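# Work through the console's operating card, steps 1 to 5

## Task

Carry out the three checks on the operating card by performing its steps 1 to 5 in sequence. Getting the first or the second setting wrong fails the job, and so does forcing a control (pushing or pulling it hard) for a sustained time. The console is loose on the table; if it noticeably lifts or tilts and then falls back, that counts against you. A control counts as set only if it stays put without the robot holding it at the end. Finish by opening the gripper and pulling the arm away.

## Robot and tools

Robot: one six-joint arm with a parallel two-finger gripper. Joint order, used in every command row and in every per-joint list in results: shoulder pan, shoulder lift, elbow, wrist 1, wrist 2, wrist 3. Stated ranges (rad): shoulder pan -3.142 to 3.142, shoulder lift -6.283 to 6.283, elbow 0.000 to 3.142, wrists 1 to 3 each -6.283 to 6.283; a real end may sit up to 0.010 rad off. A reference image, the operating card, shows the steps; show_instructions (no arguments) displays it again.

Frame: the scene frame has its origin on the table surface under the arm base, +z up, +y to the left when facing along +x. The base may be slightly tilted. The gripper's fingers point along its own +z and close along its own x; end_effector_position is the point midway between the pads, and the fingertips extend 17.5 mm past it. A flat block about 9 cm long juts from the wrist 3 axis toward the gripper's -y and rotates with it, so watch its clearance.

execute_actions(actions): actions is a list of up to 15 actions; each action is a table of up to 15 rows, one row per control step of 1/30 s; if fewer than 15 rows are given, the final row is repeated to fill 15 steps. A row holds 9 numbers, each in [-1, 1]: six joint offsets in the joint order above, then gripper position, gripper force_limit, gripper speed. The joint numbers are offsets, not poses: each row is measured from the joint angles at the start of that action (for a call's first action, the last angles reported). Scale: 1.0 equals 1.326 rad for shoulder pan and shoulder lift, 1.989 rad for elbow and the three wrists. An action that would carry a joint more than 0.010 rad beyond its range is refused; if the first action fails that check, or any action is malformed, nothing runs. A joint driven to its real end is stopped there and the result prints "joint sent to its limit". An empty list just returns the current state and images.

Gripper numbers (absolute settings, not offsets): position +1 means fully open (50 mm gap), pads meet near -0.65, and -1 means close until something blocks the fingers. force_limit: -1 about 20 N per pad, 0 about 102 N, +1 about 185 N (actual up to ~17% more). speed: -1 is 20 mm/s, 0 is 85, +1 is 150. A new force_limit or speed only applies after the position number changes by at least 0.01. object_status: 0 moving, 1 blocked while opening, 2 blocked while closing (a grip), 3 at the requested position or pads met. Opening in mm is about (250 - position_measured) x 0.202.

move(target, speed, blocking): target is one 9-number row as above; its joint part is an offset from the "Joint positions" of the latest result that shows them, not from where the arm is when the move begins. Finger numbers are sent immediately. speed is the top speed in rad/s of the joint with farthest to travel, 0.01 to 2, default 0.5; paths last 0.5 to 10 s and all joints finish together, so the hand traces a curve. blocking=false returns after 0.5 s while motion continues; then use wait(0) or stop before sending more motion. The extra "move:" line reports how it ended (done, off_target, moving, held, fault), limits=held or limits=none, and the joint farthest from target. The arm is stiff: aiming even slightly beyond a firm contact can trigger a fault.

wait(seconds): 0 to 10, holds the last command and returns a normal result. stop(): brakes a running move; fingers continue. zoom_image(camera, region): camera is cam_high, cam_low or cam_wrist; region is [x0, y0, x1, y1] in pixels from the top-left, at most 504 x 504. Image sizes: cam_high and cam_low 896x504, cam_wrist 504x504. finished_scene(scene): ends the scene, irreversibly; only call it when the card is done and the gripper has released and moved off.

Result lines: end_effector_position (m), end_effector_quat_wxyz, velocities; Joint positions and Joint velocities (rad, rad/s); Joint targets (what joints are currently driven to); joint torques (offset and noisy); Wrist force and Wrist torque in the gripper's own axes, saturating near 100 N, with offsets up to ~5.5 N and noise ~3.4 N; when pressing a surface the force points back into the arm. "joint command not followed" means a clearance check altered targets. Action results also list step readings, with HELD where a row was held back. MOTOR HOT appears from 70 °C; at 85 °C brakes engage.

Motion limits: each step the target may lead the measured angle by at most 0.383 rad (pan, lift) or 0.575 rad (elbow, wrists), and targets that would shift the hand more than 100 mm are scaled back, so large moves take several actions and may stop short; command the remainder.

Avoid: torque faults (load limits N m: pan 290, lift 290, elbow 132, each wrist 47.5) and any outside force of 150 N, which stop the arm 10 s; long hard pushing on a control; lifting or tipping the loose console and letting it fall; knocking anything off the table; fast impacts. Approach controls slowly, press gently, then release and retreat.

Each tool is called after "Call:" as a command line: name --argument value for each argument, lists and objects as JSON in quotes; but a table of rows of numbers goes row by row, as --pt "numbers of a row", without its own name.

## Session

Call:
show_instructions

Call:
execute_actions --actions '[]'

Reference images for this scene: operating card.

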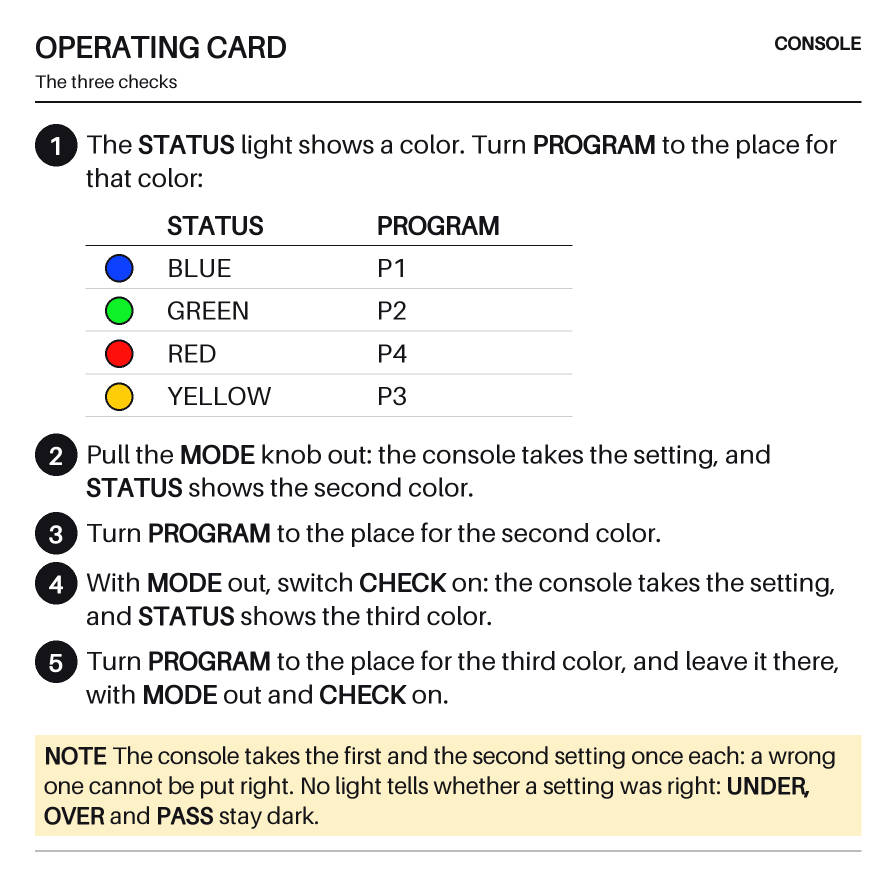

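Scene clock: 0.00 s.
end_effector_position=(+0.2626, +0.3303, +0.2804) position_measured=3 object_status=3 end_effector_quat_wxyz=(-0.136, -0.588, +0.797, -0.017) end_effector_velocity=(-0.000, +0.000, -0.000) end_effector_angular_velocity=(-0.001, -0.000, -0.000)
Joint names: [shoulder pan, shoulder lift, elbow, wrist 1, wrist 2, wrist 3]
Joint positions: [-0.775 -2.34   2.275 -0.946 -1.295  2.55 ]
Joint velocities: [ 0.    -0.001  0.    -0.    -0.     0.001]
Joint torques (N m, as the arm reports them, + toward a larger angle): no reading
Wrist force (N, on the end effector, along its own x y z axes, offset not removed): no reading
Wrist torque (N m, same axes, about the end effector's origin, offset not removed): no reading
Joint targets: [-0.775 -2.340 2.275 -0.946 -1.295 2.550]
camera_calibration (this result's frames):
cam_wrist: T_world_to_cam=[[-0.30436, -0.913715, 0.269239, 0.305258], [-0.813419, 0.39639, 0.425704, -0.0367474], [-0.495695, -0.089437, -0.863879, 0.549672], [0, 0, 0, 1]] pos_world=[0.335487, 0.342647, 0.408306]

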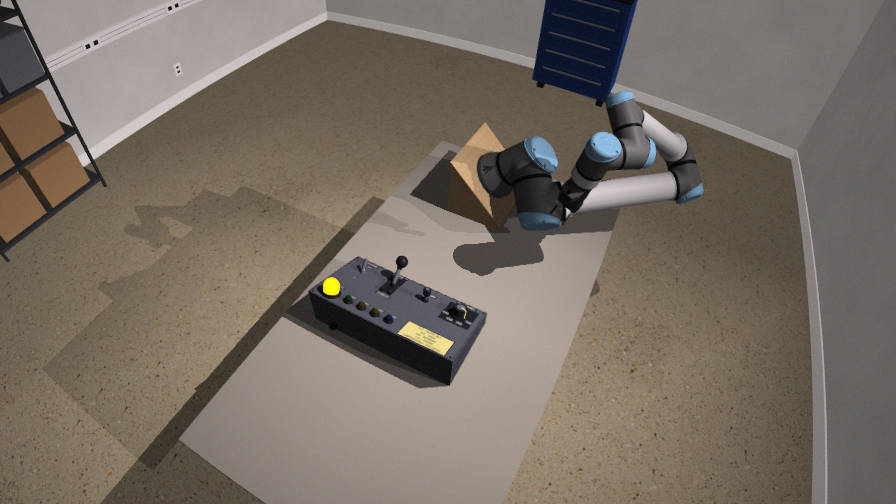

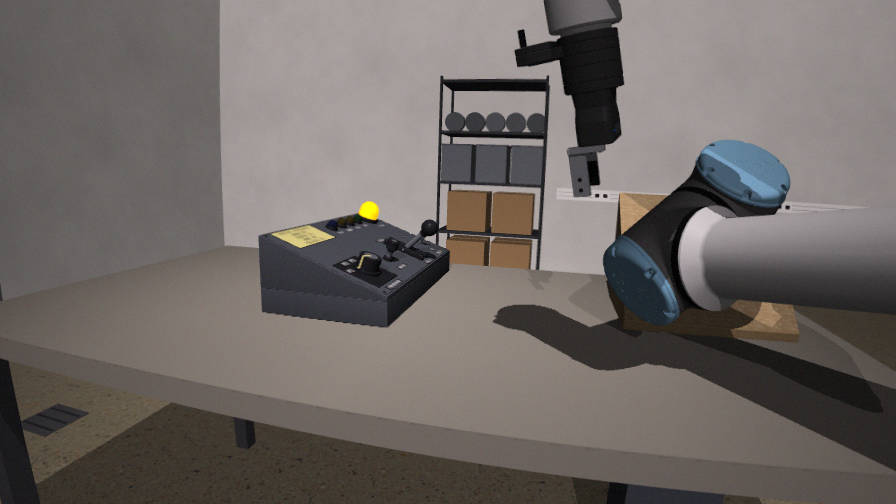

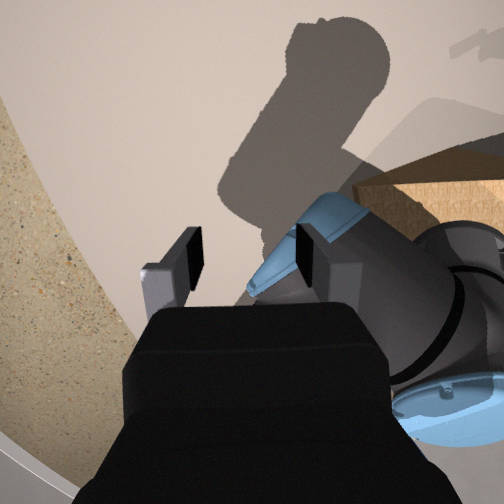

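Call:
execute_actions --actions '[]'

Scene clock: 38.77 s.
end_effector_position=(+0.2626, +0.3303, +0.2804) position_measured=3 object_status=3 end_effector_quat_wxyz=(-0.136, -0.588, +0.797, -0.017) end_effector_velocity=(+0.000, +0.000, -0.000) end_effector_angular_velocity=(-0.000, -0.001, +0.003)
Joint names: [shoulder pan, shoulder lift, elbow, wrist 1, wrist 2, wrist 3]
Joint positions: [-0.775 -2.34   2.275 -0.946 -1.295  2.55 ]
Joint velocities: [ 0.    -0.     0.    -0.001  0.001 -0.001]
Joint torques (N m, as the arm reports them, + toward a larger angle): [-12.    37.13 -33.64  -3.85  -1.16   1.22]
Wrist force (N, on the end effector, along its own x y z axes, offset not removed): [-1.7 -2.3 -0.2]
Wrist torque (N m, same axes, about the end effector's origin, offset not removed): [-0.42 0.14 -0.05]
Joint targets: [-0.775 -2.340 2.275 -0.946 -1.295 2.550]
camera_calibration (this result's frames):
cam_wrist: T_world_to_cam=[[-0.30436, -0.913715, 0.269239, 0.305258], [-0.81342, 0.39639, 0.425703, -0.0367473], [-0.495695, -0.089437, -0.863879, 0.549672], [0, 0, 0, 1]] pos_world=[0.335487, 0.342647, 0.408306]

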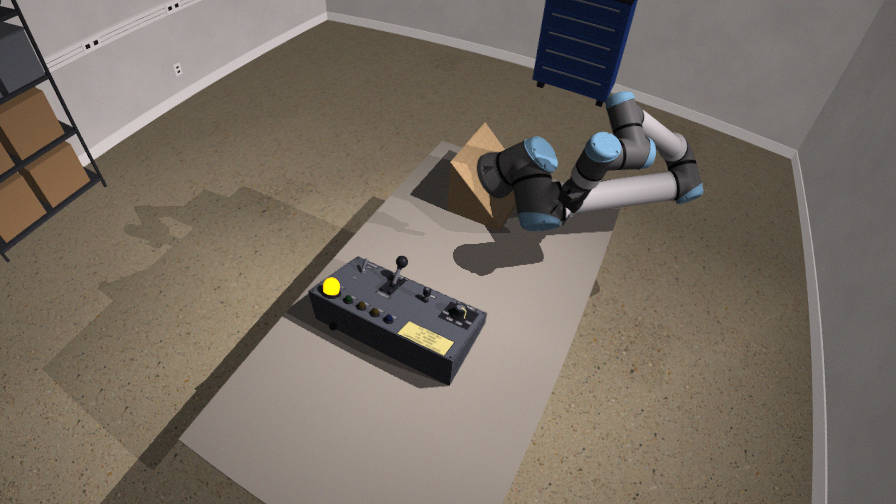

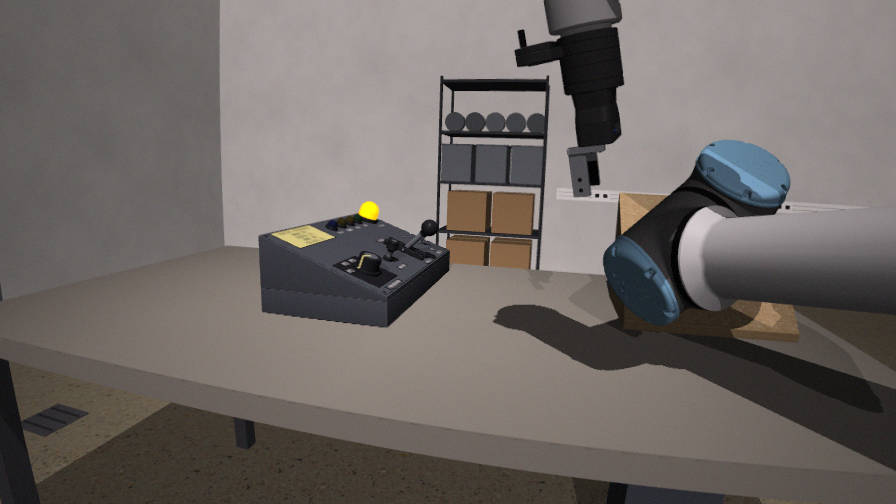

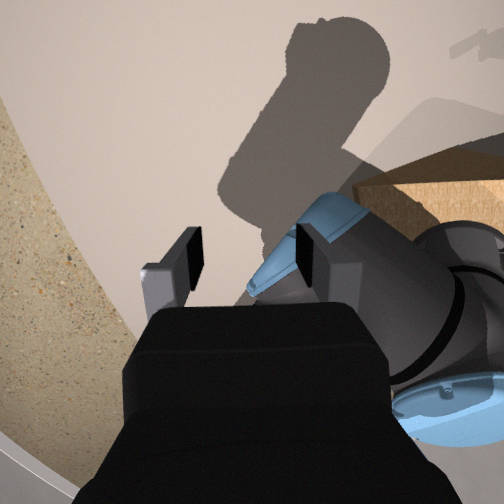

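Call:
show_instructions

Call:
zoom_image --camera "cam_high" --region '[300, 240, 500, 390]'

Reference images for this scene: operating card.

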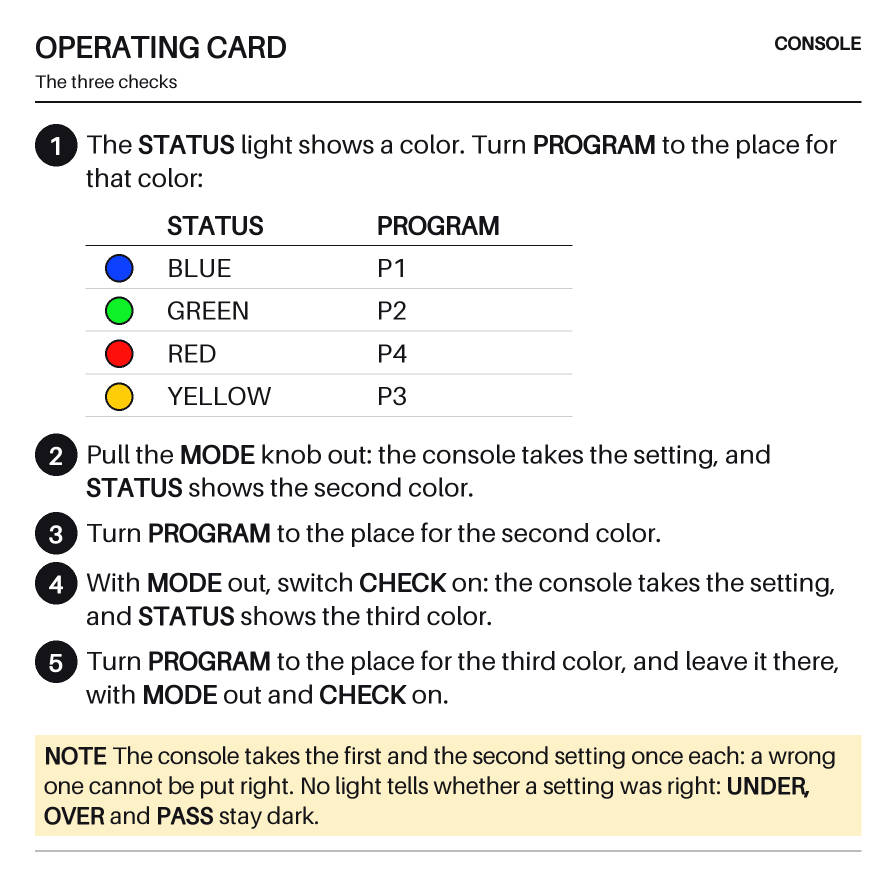

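Region (300, 240, 500, 390) of cam_high's 896x504 image, scaled by 2.520, with more detail than that image has; it fills the top 378 rows of this view, and the rest is white.

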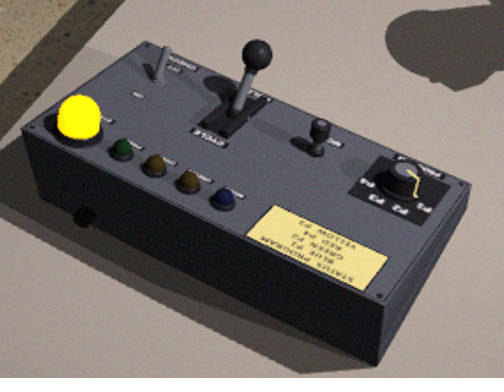

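Call:
move --target '[0.0988,0.5377,0.099,-0.6697,0.2841,-0.1604,1,-0.8,0]' --speed 0.8

Scene clock: 72.33 s.
end_effector_position=(+0.6056, +0.1741, +0.1838) position_measured=3 object_status=3 end_effector_quat_wxyz=(-0.101, +0.819, -0.546, +0.144) end_effector_velocity=(+0.000, -0.000, -0.001) end_effector_angular_velocity=(-0.000, -0.001, +0.003)
Joint names: [shoulder pan, shoulder lift, elbow, wrist 1, wrist 2, wrist 3]
Joint positions: [-0.644 -1.627  2.472 -2.277 -0.73   2.232]
Joint velocities: [ 0.     0.001  0.001 -0.004  0.001 -0.002]
Joint torques (N m, as the arm reports them, + toward a larger angle): [-21.21  13.68 -32.16  -6.85   3.55  -1.74]
Wrist force (N, on the end effector, along its own x y z axes, offset not removed): [-4.4 -2.7 0.6]
Wrist torque (N m, same axes, about the end effector's origin, offset not removed): [-0.43 0.52 0.01]
Joint targets: [-0.644 -1.627 2.472 -2.278 -0.730 2.231]
move: done; limits=none; farthest joint: the shoulder pan, 0.000 radians from its target (0.131 radians at the start)
camera_calibration (this result's frames):
cam_wrist: T_world_to_cam=[[0.316898, -0.938378, 0.13792, -0.0548328], [-0.947077, -0.320922, -0.00739019, 0.630754], [0.0511965, -0.128279, -0.990416, 0.321147], [0, 0, 0, 1]] pos_world=[0.598307, 0.192166, 0.330293]

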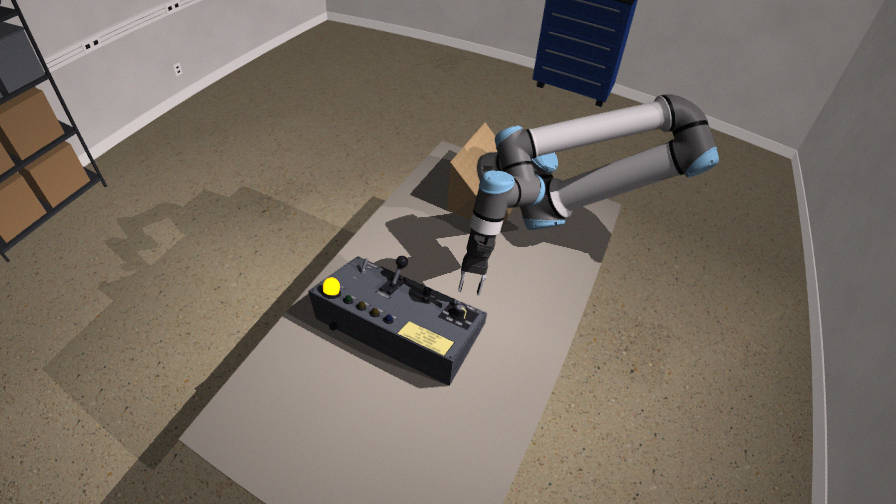

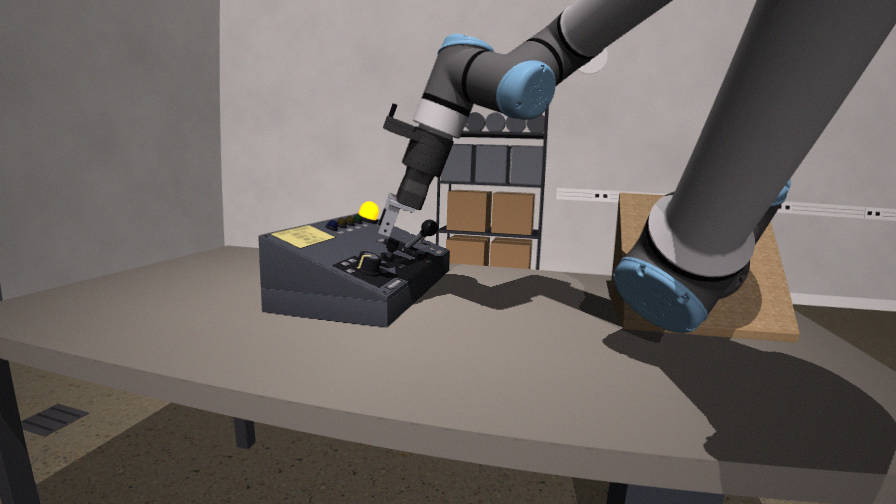

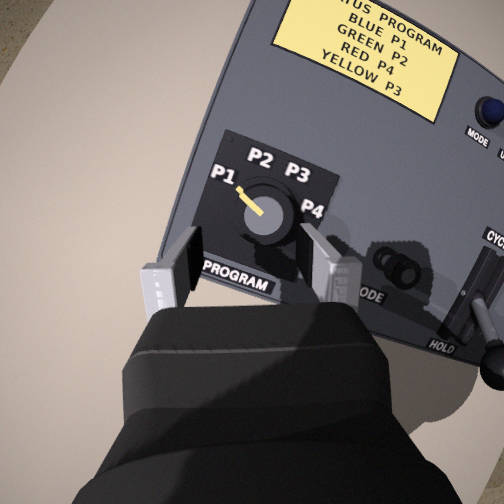

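Call:
zoom_image --camera "cam_wrist" --region '[180, 100, 440, 360]'

Region (180, 100, 440, 360) of cam_wrist's 504x504 image, scaled by 1.938, with more detail than that image has.

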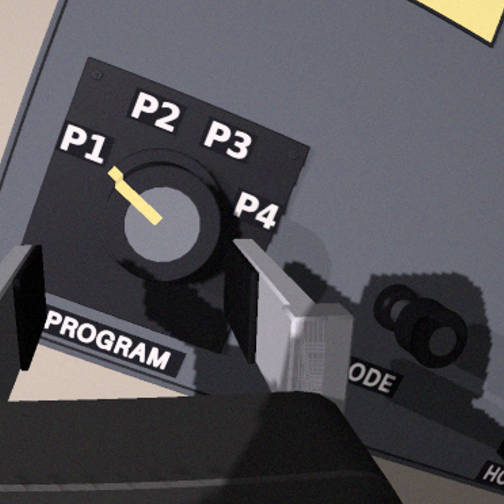

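Call:
move --target '[0.0525,0.0957,0.001,-0.104,-0.0005,0.0529,1,-0.8,0]' --speed 0.4

Call:
zoom_image --camera "cam_wrist" --region '[160, 140, 340, 320]'

Scene clock: 108.47 s.
end_effector_position=(+0.6296, +0.1629, +0.1412) position_measured=3 object_status=3 end_effector_quat_wxyz=(-0.097, +0.819, -0.547, +0.145) end_effector_velocity=(-0.000, +0.000, -0.002) end_effector_angular_velocity=(+0.001, +0.001, -0.002)
Joint names: [shoulder pan, shoulder lift, elbow, wrist 1, wrist 2, wrist 3]
Joint positions: [-0.575 -1.501  2.474 -2.484 -0.731  2.336]
Joint velocities: [ 0.002  0.002  0.001 -0.004  0.     0.003]
Joint torques (N m, as the arm reports them, + toward a larger angle): [-22.48   4.6  -28.86  -6.98  -2.94   3.33]
Wrist force (N, on the end effector, along its own x y z axes, offset not removed): [-2.1 2.5 -2.4]
Wrist torque (N m, same axes, about the end effector's origin, offset not removed): [0.42 0.33 0.02]
Joint targets: [-0.574 -1.500 2.474 -2.484 -0.731 2.337]
move: done; limits=none; farthest joint: the wrist 3, 0.001 radians from its target (0.106 radians at the start)
camera_calibration (this result's frames):
cam_wrist: T_world_to_cam=[[0.314191, -0.938526, 0.143015, -0.0661022], [-0.948163, -0.317776, -0.00235555, 0.649012], [0.0476575, -0.134861, -0.989718, 0.279435], [0, 0, 0, 1]] pos_world=[0.622821, 0.181887, 0.287544]

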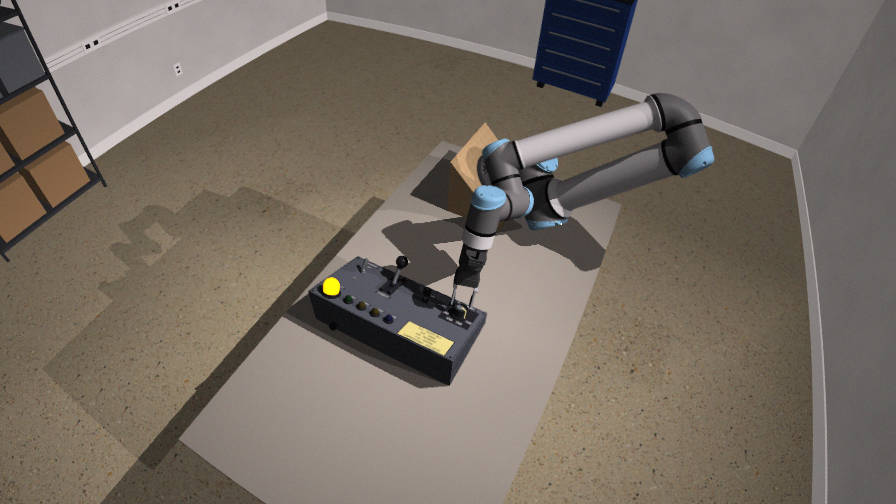

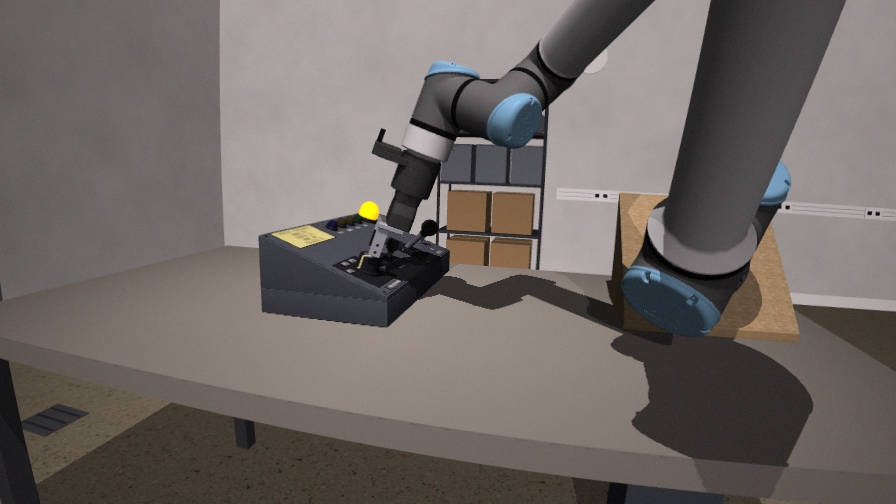

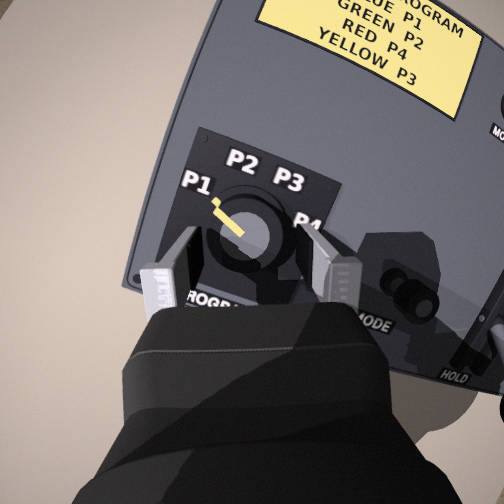

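Region (160, 140, 340, 320) of cam_wrist's 504x504 image, scaled by 2.800, with more detail than that image has.

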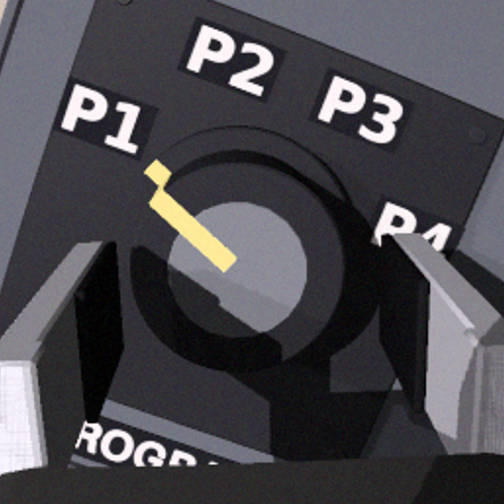

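Call:
move --target '[0.0325,0.0445,0.002,-0.0562,0,0.0325,1,-0.8,0]' --speed 0.25

Call:
zoom_image --camera "cam_wrist" --region '[160, 140, 340, 320]'

Scene clock: 129.07 s.
end_effector_position=(+0.6384, +0.1640, +0.1157) position_measured=3 object_status=3 end_effector_quat_wxyz=(-0.097, +0.819, -0.547, +0.145) end_effector_velocity=(+0.000, +0.000, -0.001) end_effector_angular_velocity=(+0.001, +0.000, -0.001)
Joint names: [shoulder pan, shoulder lift, elbow, wrist 1, wrist 2, wrist 3]
Joint positions: [-0.532 -1.442  2.478 -2.595 -0.731  2.401]
Joint velocities: [ 0.001  0.002 -0.    -0.003  0.001  0.002]
Joint torques (N m, as the arm reports them, + toward a larger angle): [-26.16  -0.11 -26.39  -7.57  -2.98   2.55]
Wrist force (N, on the end effector, along its own x y z axes, offset not removed): [-1.0 3.3 0.7]
Wrist torque (N m, same axes, about the end effector's origin, offset not removed): [0.76 -0.05 -0.12]
Joint targets: [-0.532 -1.442 2.478 -2.596 -0.731 2.401]
move: done; limits=none; farthest joint: the wrist 1, 0.001 radians from its target (0.112 radians at the start)
camera_calibration (this result's frames):
cam_wrist: T_world_to_cam=[[0.31406, -0.93833, 0.144577, -0.0642828], [-0.948211, -0.317636, -0.00174595, 0.657531], [0.0475612, -0.136541, -0.989492, 0.254232], [0, 0, 0, 1]] pos_world=[0.631576, 0.18325, 0.262002]

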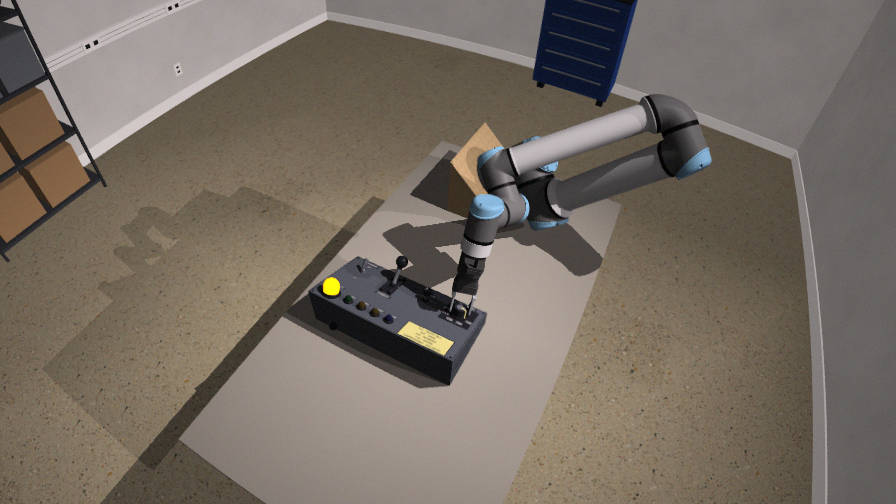

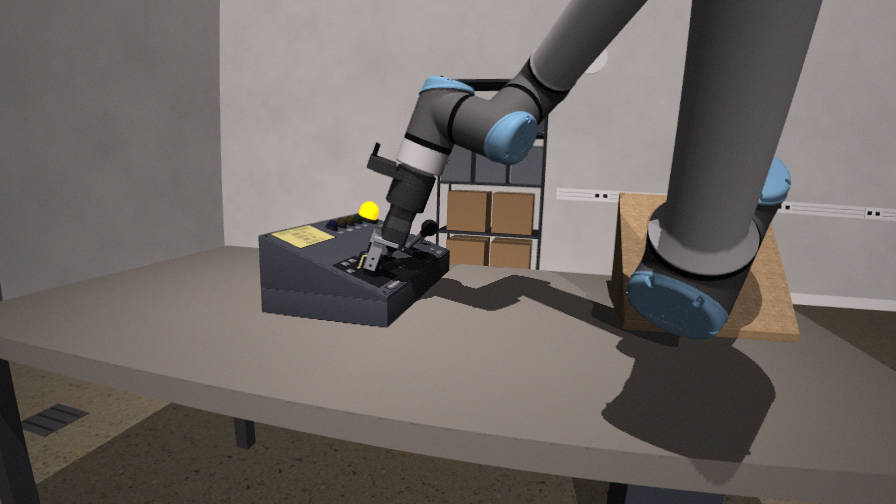

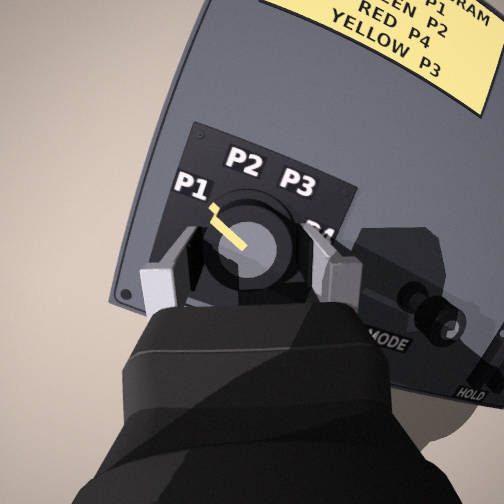

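Region (160, 140, 340, 320) of cam_wrist's 504x504 image, scaled by 2.800, with more detail than that image has.

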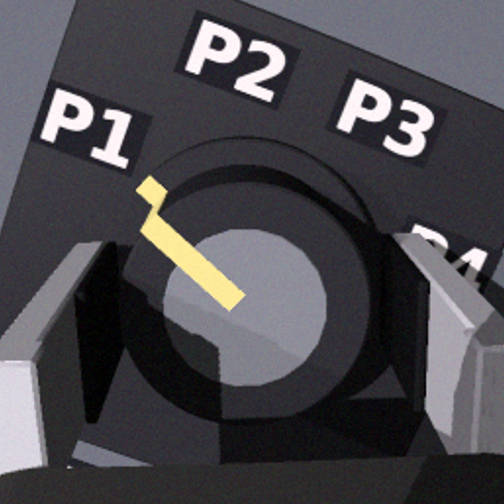

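Call:
move --target '[0.0011,-0.0004,-0.00063,0.0001,0,0.0011,-1,-0.8,-0.8]' --speed 0.1

Call:
zoom_image --camera "cam_wrist" --region '[160, 140, 340, 320]'

Scene clock: 146.50 s.
end_effector_position=(+0.6389, +0.1647, +0.1157) position_measured=36 object_status=2 end_effector_quat_wxyz=(-0.097, +0.819, -0.547, +0.145) end_effector_velocity=(+0.000, +0.000, +0.001) end_effector_angular_velocity=(-0.001, -0.000, +0.001)
Joint names: [shoulder pan, shoulder lift, elbow, wrist 1, wrist 2, wrist 3]
Joint positions: [-0.53  -1.442  2.477 -2.595 -0.732  2.403]
Joint velocities: [ 0.    -0.001 -0.001  0.001 -0.001 -0.   ]
Joint torques (N m, as the arm reports them, + toward a larger angle): [-37.89 -18.04 -60.48  -5.76  -5.65   3.51]
Wrist force (N, on the end effector, along its own x y z axes, offset not removed): [-34.4 22.4 -19.9]
Wrist torque (N m, same axes, about the end effector's origin, offset not removed): [-0.60 -0.53 -0.22]
Joint targets: [-0.530 -1.442 2.477 -2.595 -0.731 2.403]
move: done; limits=none; farthest joint: the wrist 2, 0.001 radians from its target (0.000 radians at the start)
camera_calibration (this result's frames):
cam_wrist: T_world_to_cam=[[0.313892, -0.938399, 0.144493, -0.0636033], [-0.948278, -0.317437, -0.00156329, 0.658229], [0.0473345, -0.136529, -0.989505, 0.254544], [0, 0, 0, 1]] pos_world=[0.6321, 0.184014, 0.262091]

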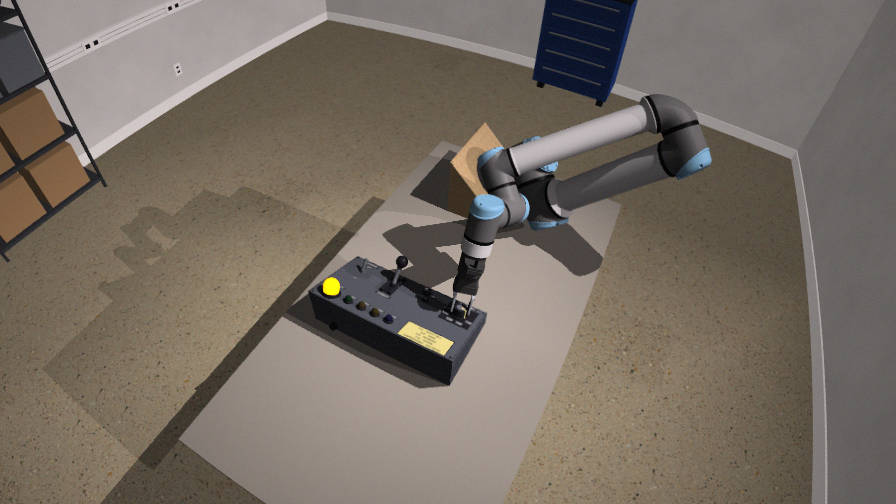

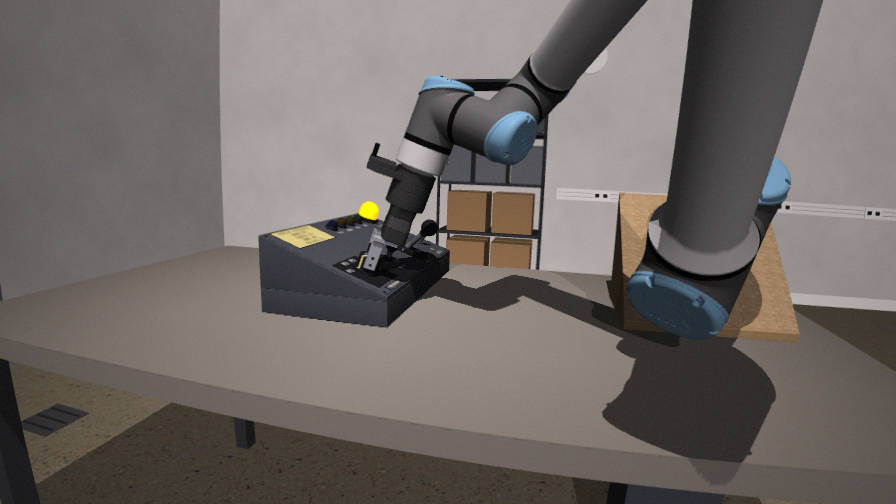

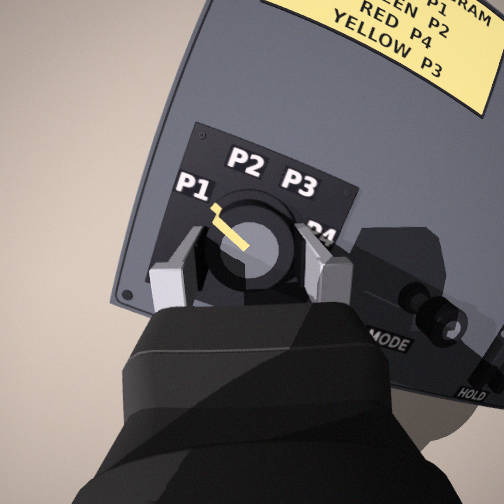

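Region (160, 140, 340, 320) of cam_wrist's 504x504 image, scaled by 2.800, with more detail than that image has.

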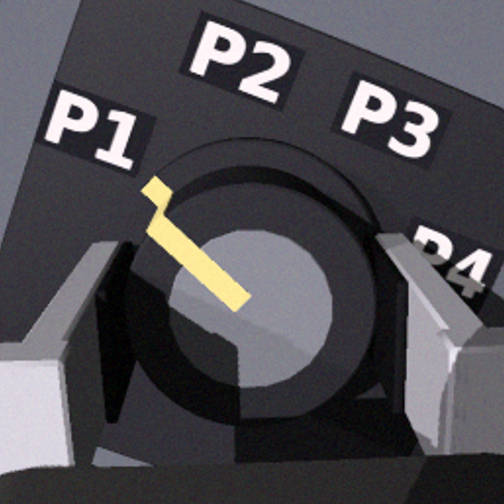

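Gripped too early while moving; release and shift.

Call:
move --target '[0.0005,-0.0007,0.0001,0,0,0.0005,1,-0.8,0]' --speed 0.05

Call:
zoom_image --camera "cam_wrist" --region '[160, 140, 340, 320]'

Scene clock: 160.27 s.
end_effector_position=(+0.6388, +0.1653, +0.1157) position_measured=3 object_status=3 end_effector_quat_wxyz=(-0.097, +0.819, -0.547, +0.145) end_effector_velocity=(-0.000, +0.000, -0.001) end_effector_angular_velocity=(-0.001, +0.002, +0.001)
Joint names: [shoulder pan, shoulder lift, elbow, wrist 1, wrist 2, wrist 3]
Joint positions: [-0.53  -1.443  2.477 -2.595 -0.731  2.404]
Joint velocities: [ 0.001  0.     0.     0.001 -0.001 -0.002]
Joint torques (N m, as the arm reports them, + toward a larger angle): [-24.35 -20.27 -26.32  -0.66  -2.89   2.59]
Wrist force (N, on the end effector, along its own x y z axes, offset not removed): [-1.3 0.0 0.6]
Wrist torque (N m, same axes, about the end effector's origin, offset not removed): [0.16 0.06 0.04]
Joint targets: [-0.530 -1.443 2.477 -2.595 -0.732 2.404]
move: done; limits=none; farthest joint: the wrist 2, 0.001 radians from its target (0.001 radians at the start)
camera_calibration (this result's frames):
cam_wrist: T_world_to_cam=[[0.313929, -0.938393, 0.144456, -0.0630548], [-0.948263, -0.317483, -0.0016407, 0.658318], [0.0474019, -0.136467, -0.98951, 0.254551], [0, 0, 0, 1]] pos_world=[0.631986, 0.184572, 0.26207]

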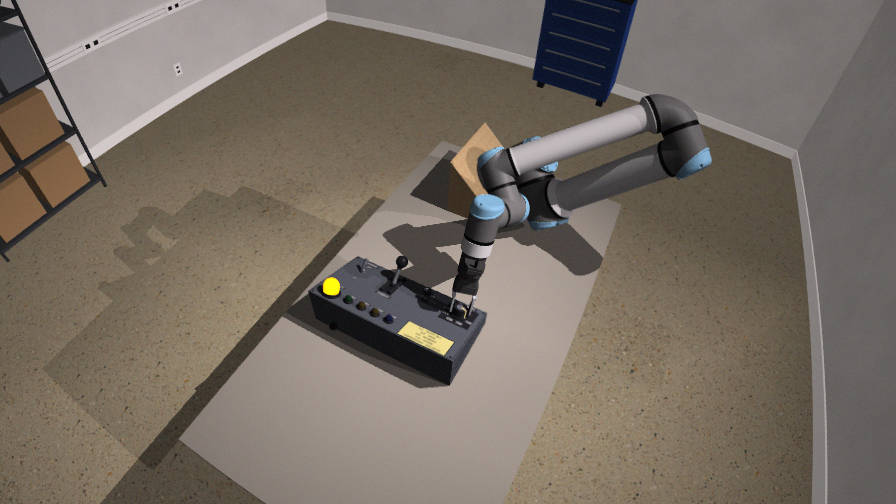

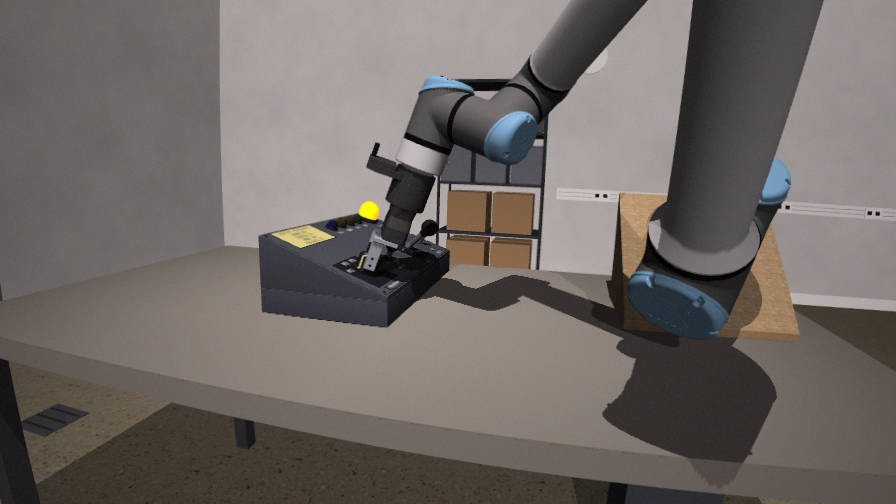

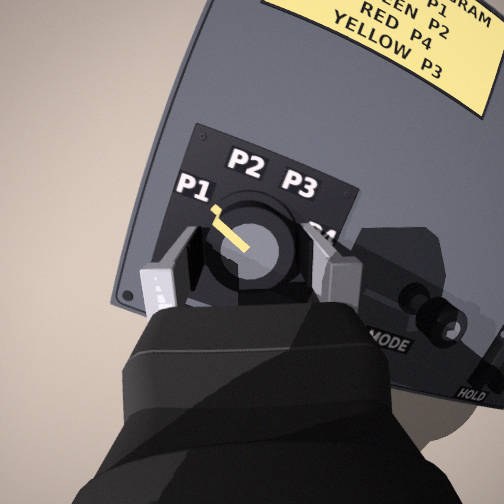

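Region (160, 140, 340, 320) of cam_wrist's 504x504 image, scaled by 2.800, with more detail than that image has.

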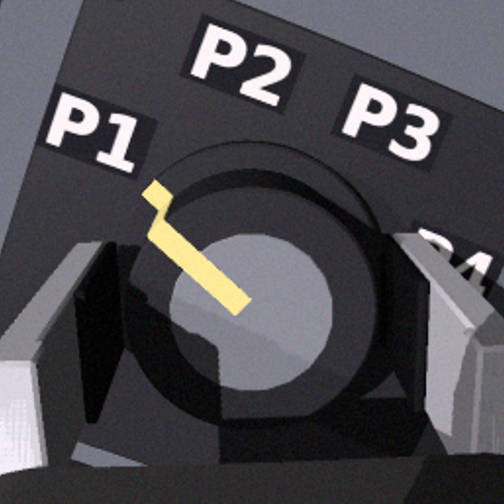

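Call:
move --target '[0,0,0,0,0,0,-1,-0.8,-0.5]'

Scene clock: 165.57 s.
end_effector_position=(+0.6387, +0.1653, +0.1157) position_measured=36 object_status=2 end_effector_quat_wxyz=(-0.097, +0.819, -0.547, +0.145) end_effector_velocity=(-0.000, -0.001, -0.000) end_effector_angular_velocity=(-0.001, +0.000, +0.000)
Joint names: [shoulder pan, shoulder lift, elbow, wrist 1, wrist 2, wrist 3]
Joint positions: [-0.53  -1.443  2.477 -2.595 -0.732  2.404]
Joint velocities: [-0.     0.     0.001 -0.001 -0.001 -0.001]
Joint torques (N m, as the arm reports them, + toward a larger angle): [-36.78 -15.06 -30.25  -1.72  -0.35   0.57]
Wrist force (N, on the end effector, along its own x y z axes, offset not removed): [-5.8 -1.7 1.3]
Wrist torque (N m, same axes, about the end effector's origin, offset not removed): [-0.19 0.70 0.12]
Joint targets: [-0.530 -1.443 2.477 -2.595 -0.731 2.404]
move: done; limits=none; farthest joint: the wrist 2, 0.001 radians from its target (0.001 radians at the start)
camera_calibration (this result's frames):
cam_wrist: T_world_to_cam=[[0.313884, -0.938402, 0.144491, -0.0630122], [-0.948281, -0.317428, -0.00155484, 0.658282], [0.0473245, -0.13653, -0.989505, 0.254591], [0, 0, 0, 1]] pos_world=[0.631967, 0.184585, 0.262047]

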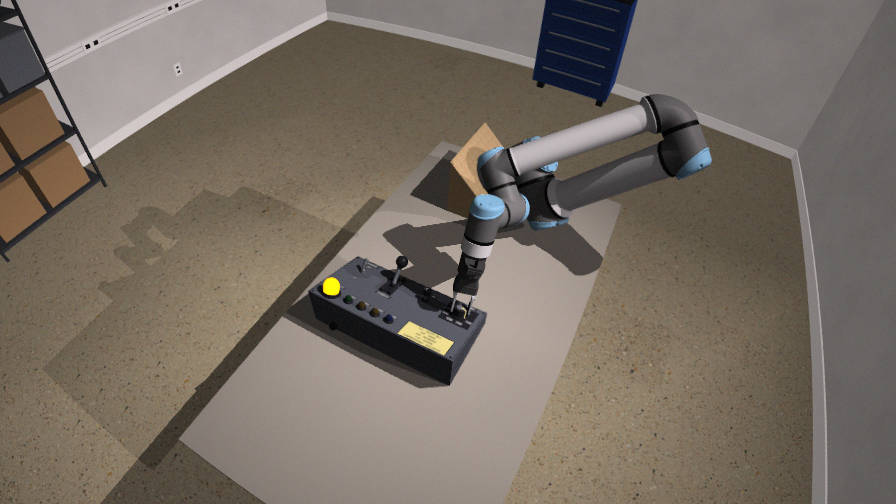

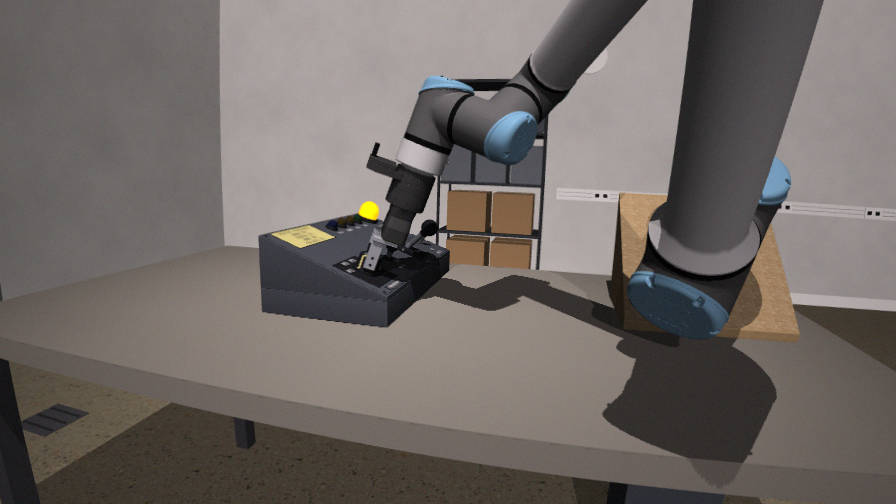

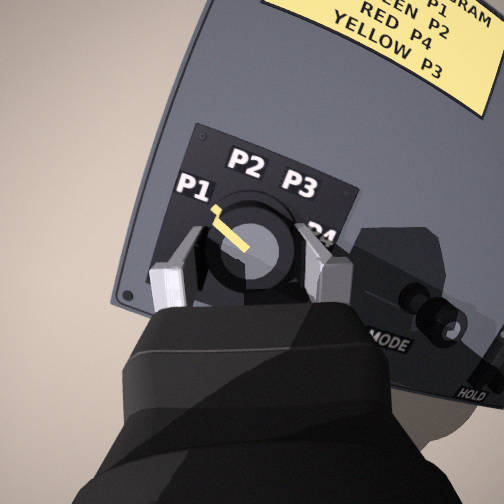

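Call:
move --target '[0.0085,-0.0107,0.001,-0.0002,0,0.206,-1,-0.8,-0.5]' --speed 0.7

Scene clock: 175.60 s.
end_effector_position=(+0.6390, +0.1651, +0.1158) position_measured=36 object_status=2 end_effector_quat_wxyz=(-0.123, +0.697, -0.696, +0.124) end_effector_velocity=(-0.000, +0.001, +0.000) end_effector_angular_velocity=(+0.002, -0.001, -0.001)
Joint names: [shoulder pan, shoulder lift, elbow, wrist 1, wrist 2, wrist 3]
Joint positions: [-0.518 -1.457  2.479 -2.595 -0.731  2.813]
Joint velocities: [ 0.001 -0.001  0.    -0.     0.001  0.003]
Joint torques (N m, as the arm reports them, + toward a larger angle): [-38.78 -12.34 -33.95  -7.97  -6.65   3.63]
Wrist force (N, on the end effector, along its own x y z axes, offset not removed): [-27.8 15.9 -12.8]
Wrist torque (N m, same axes, about the end effector's origin, offset not removed): [-0.53 -0.33 -0.07]
Joint targets: [-0.518 -1.457 2.479 -2.595 -0.732 2.814]
move: done; limits=none; farthest joint: the wrist 2, 0.001 radians from its target (0.001 radians at the start)
camera_calibration (this result's frames):
cam_wrist: T_world_to_cam=[[-0.0476626, -0.998789, 0.0122329, 0.192992], [-0.998669, 0.0474081, -0.0203173, 0.6326], [0.0197128, -0.013185, -0.999719, 0.253119], [0, 0, 0, 1]] pos_world=[0.635967, 0.166106, 0.26354]

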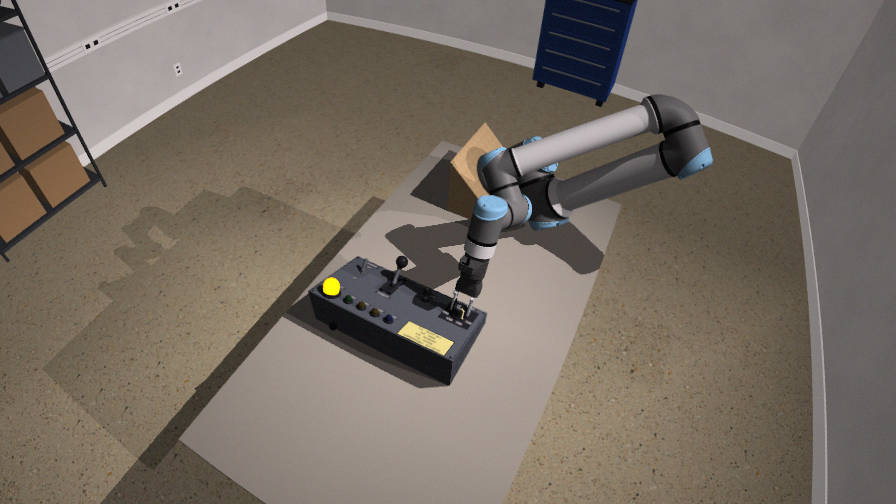

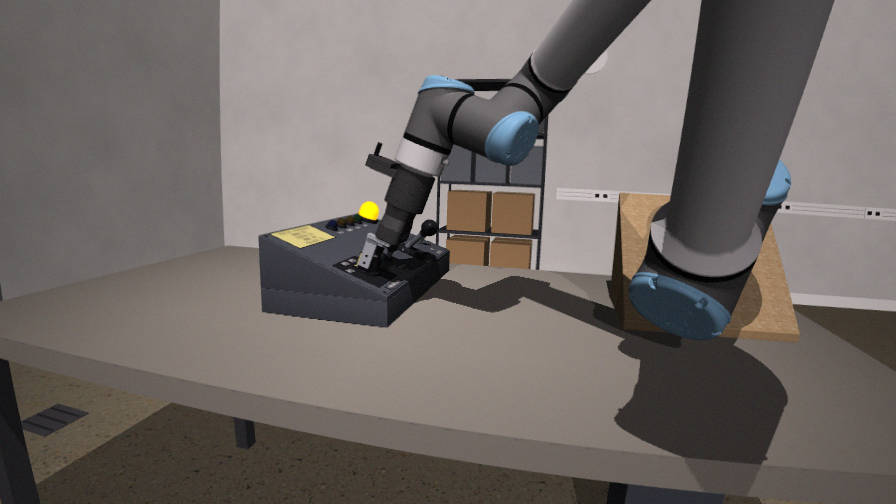

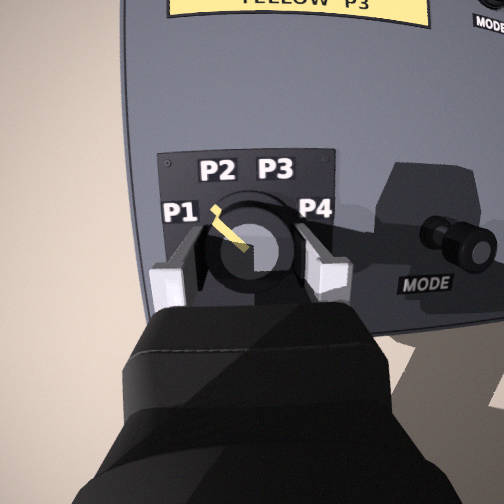

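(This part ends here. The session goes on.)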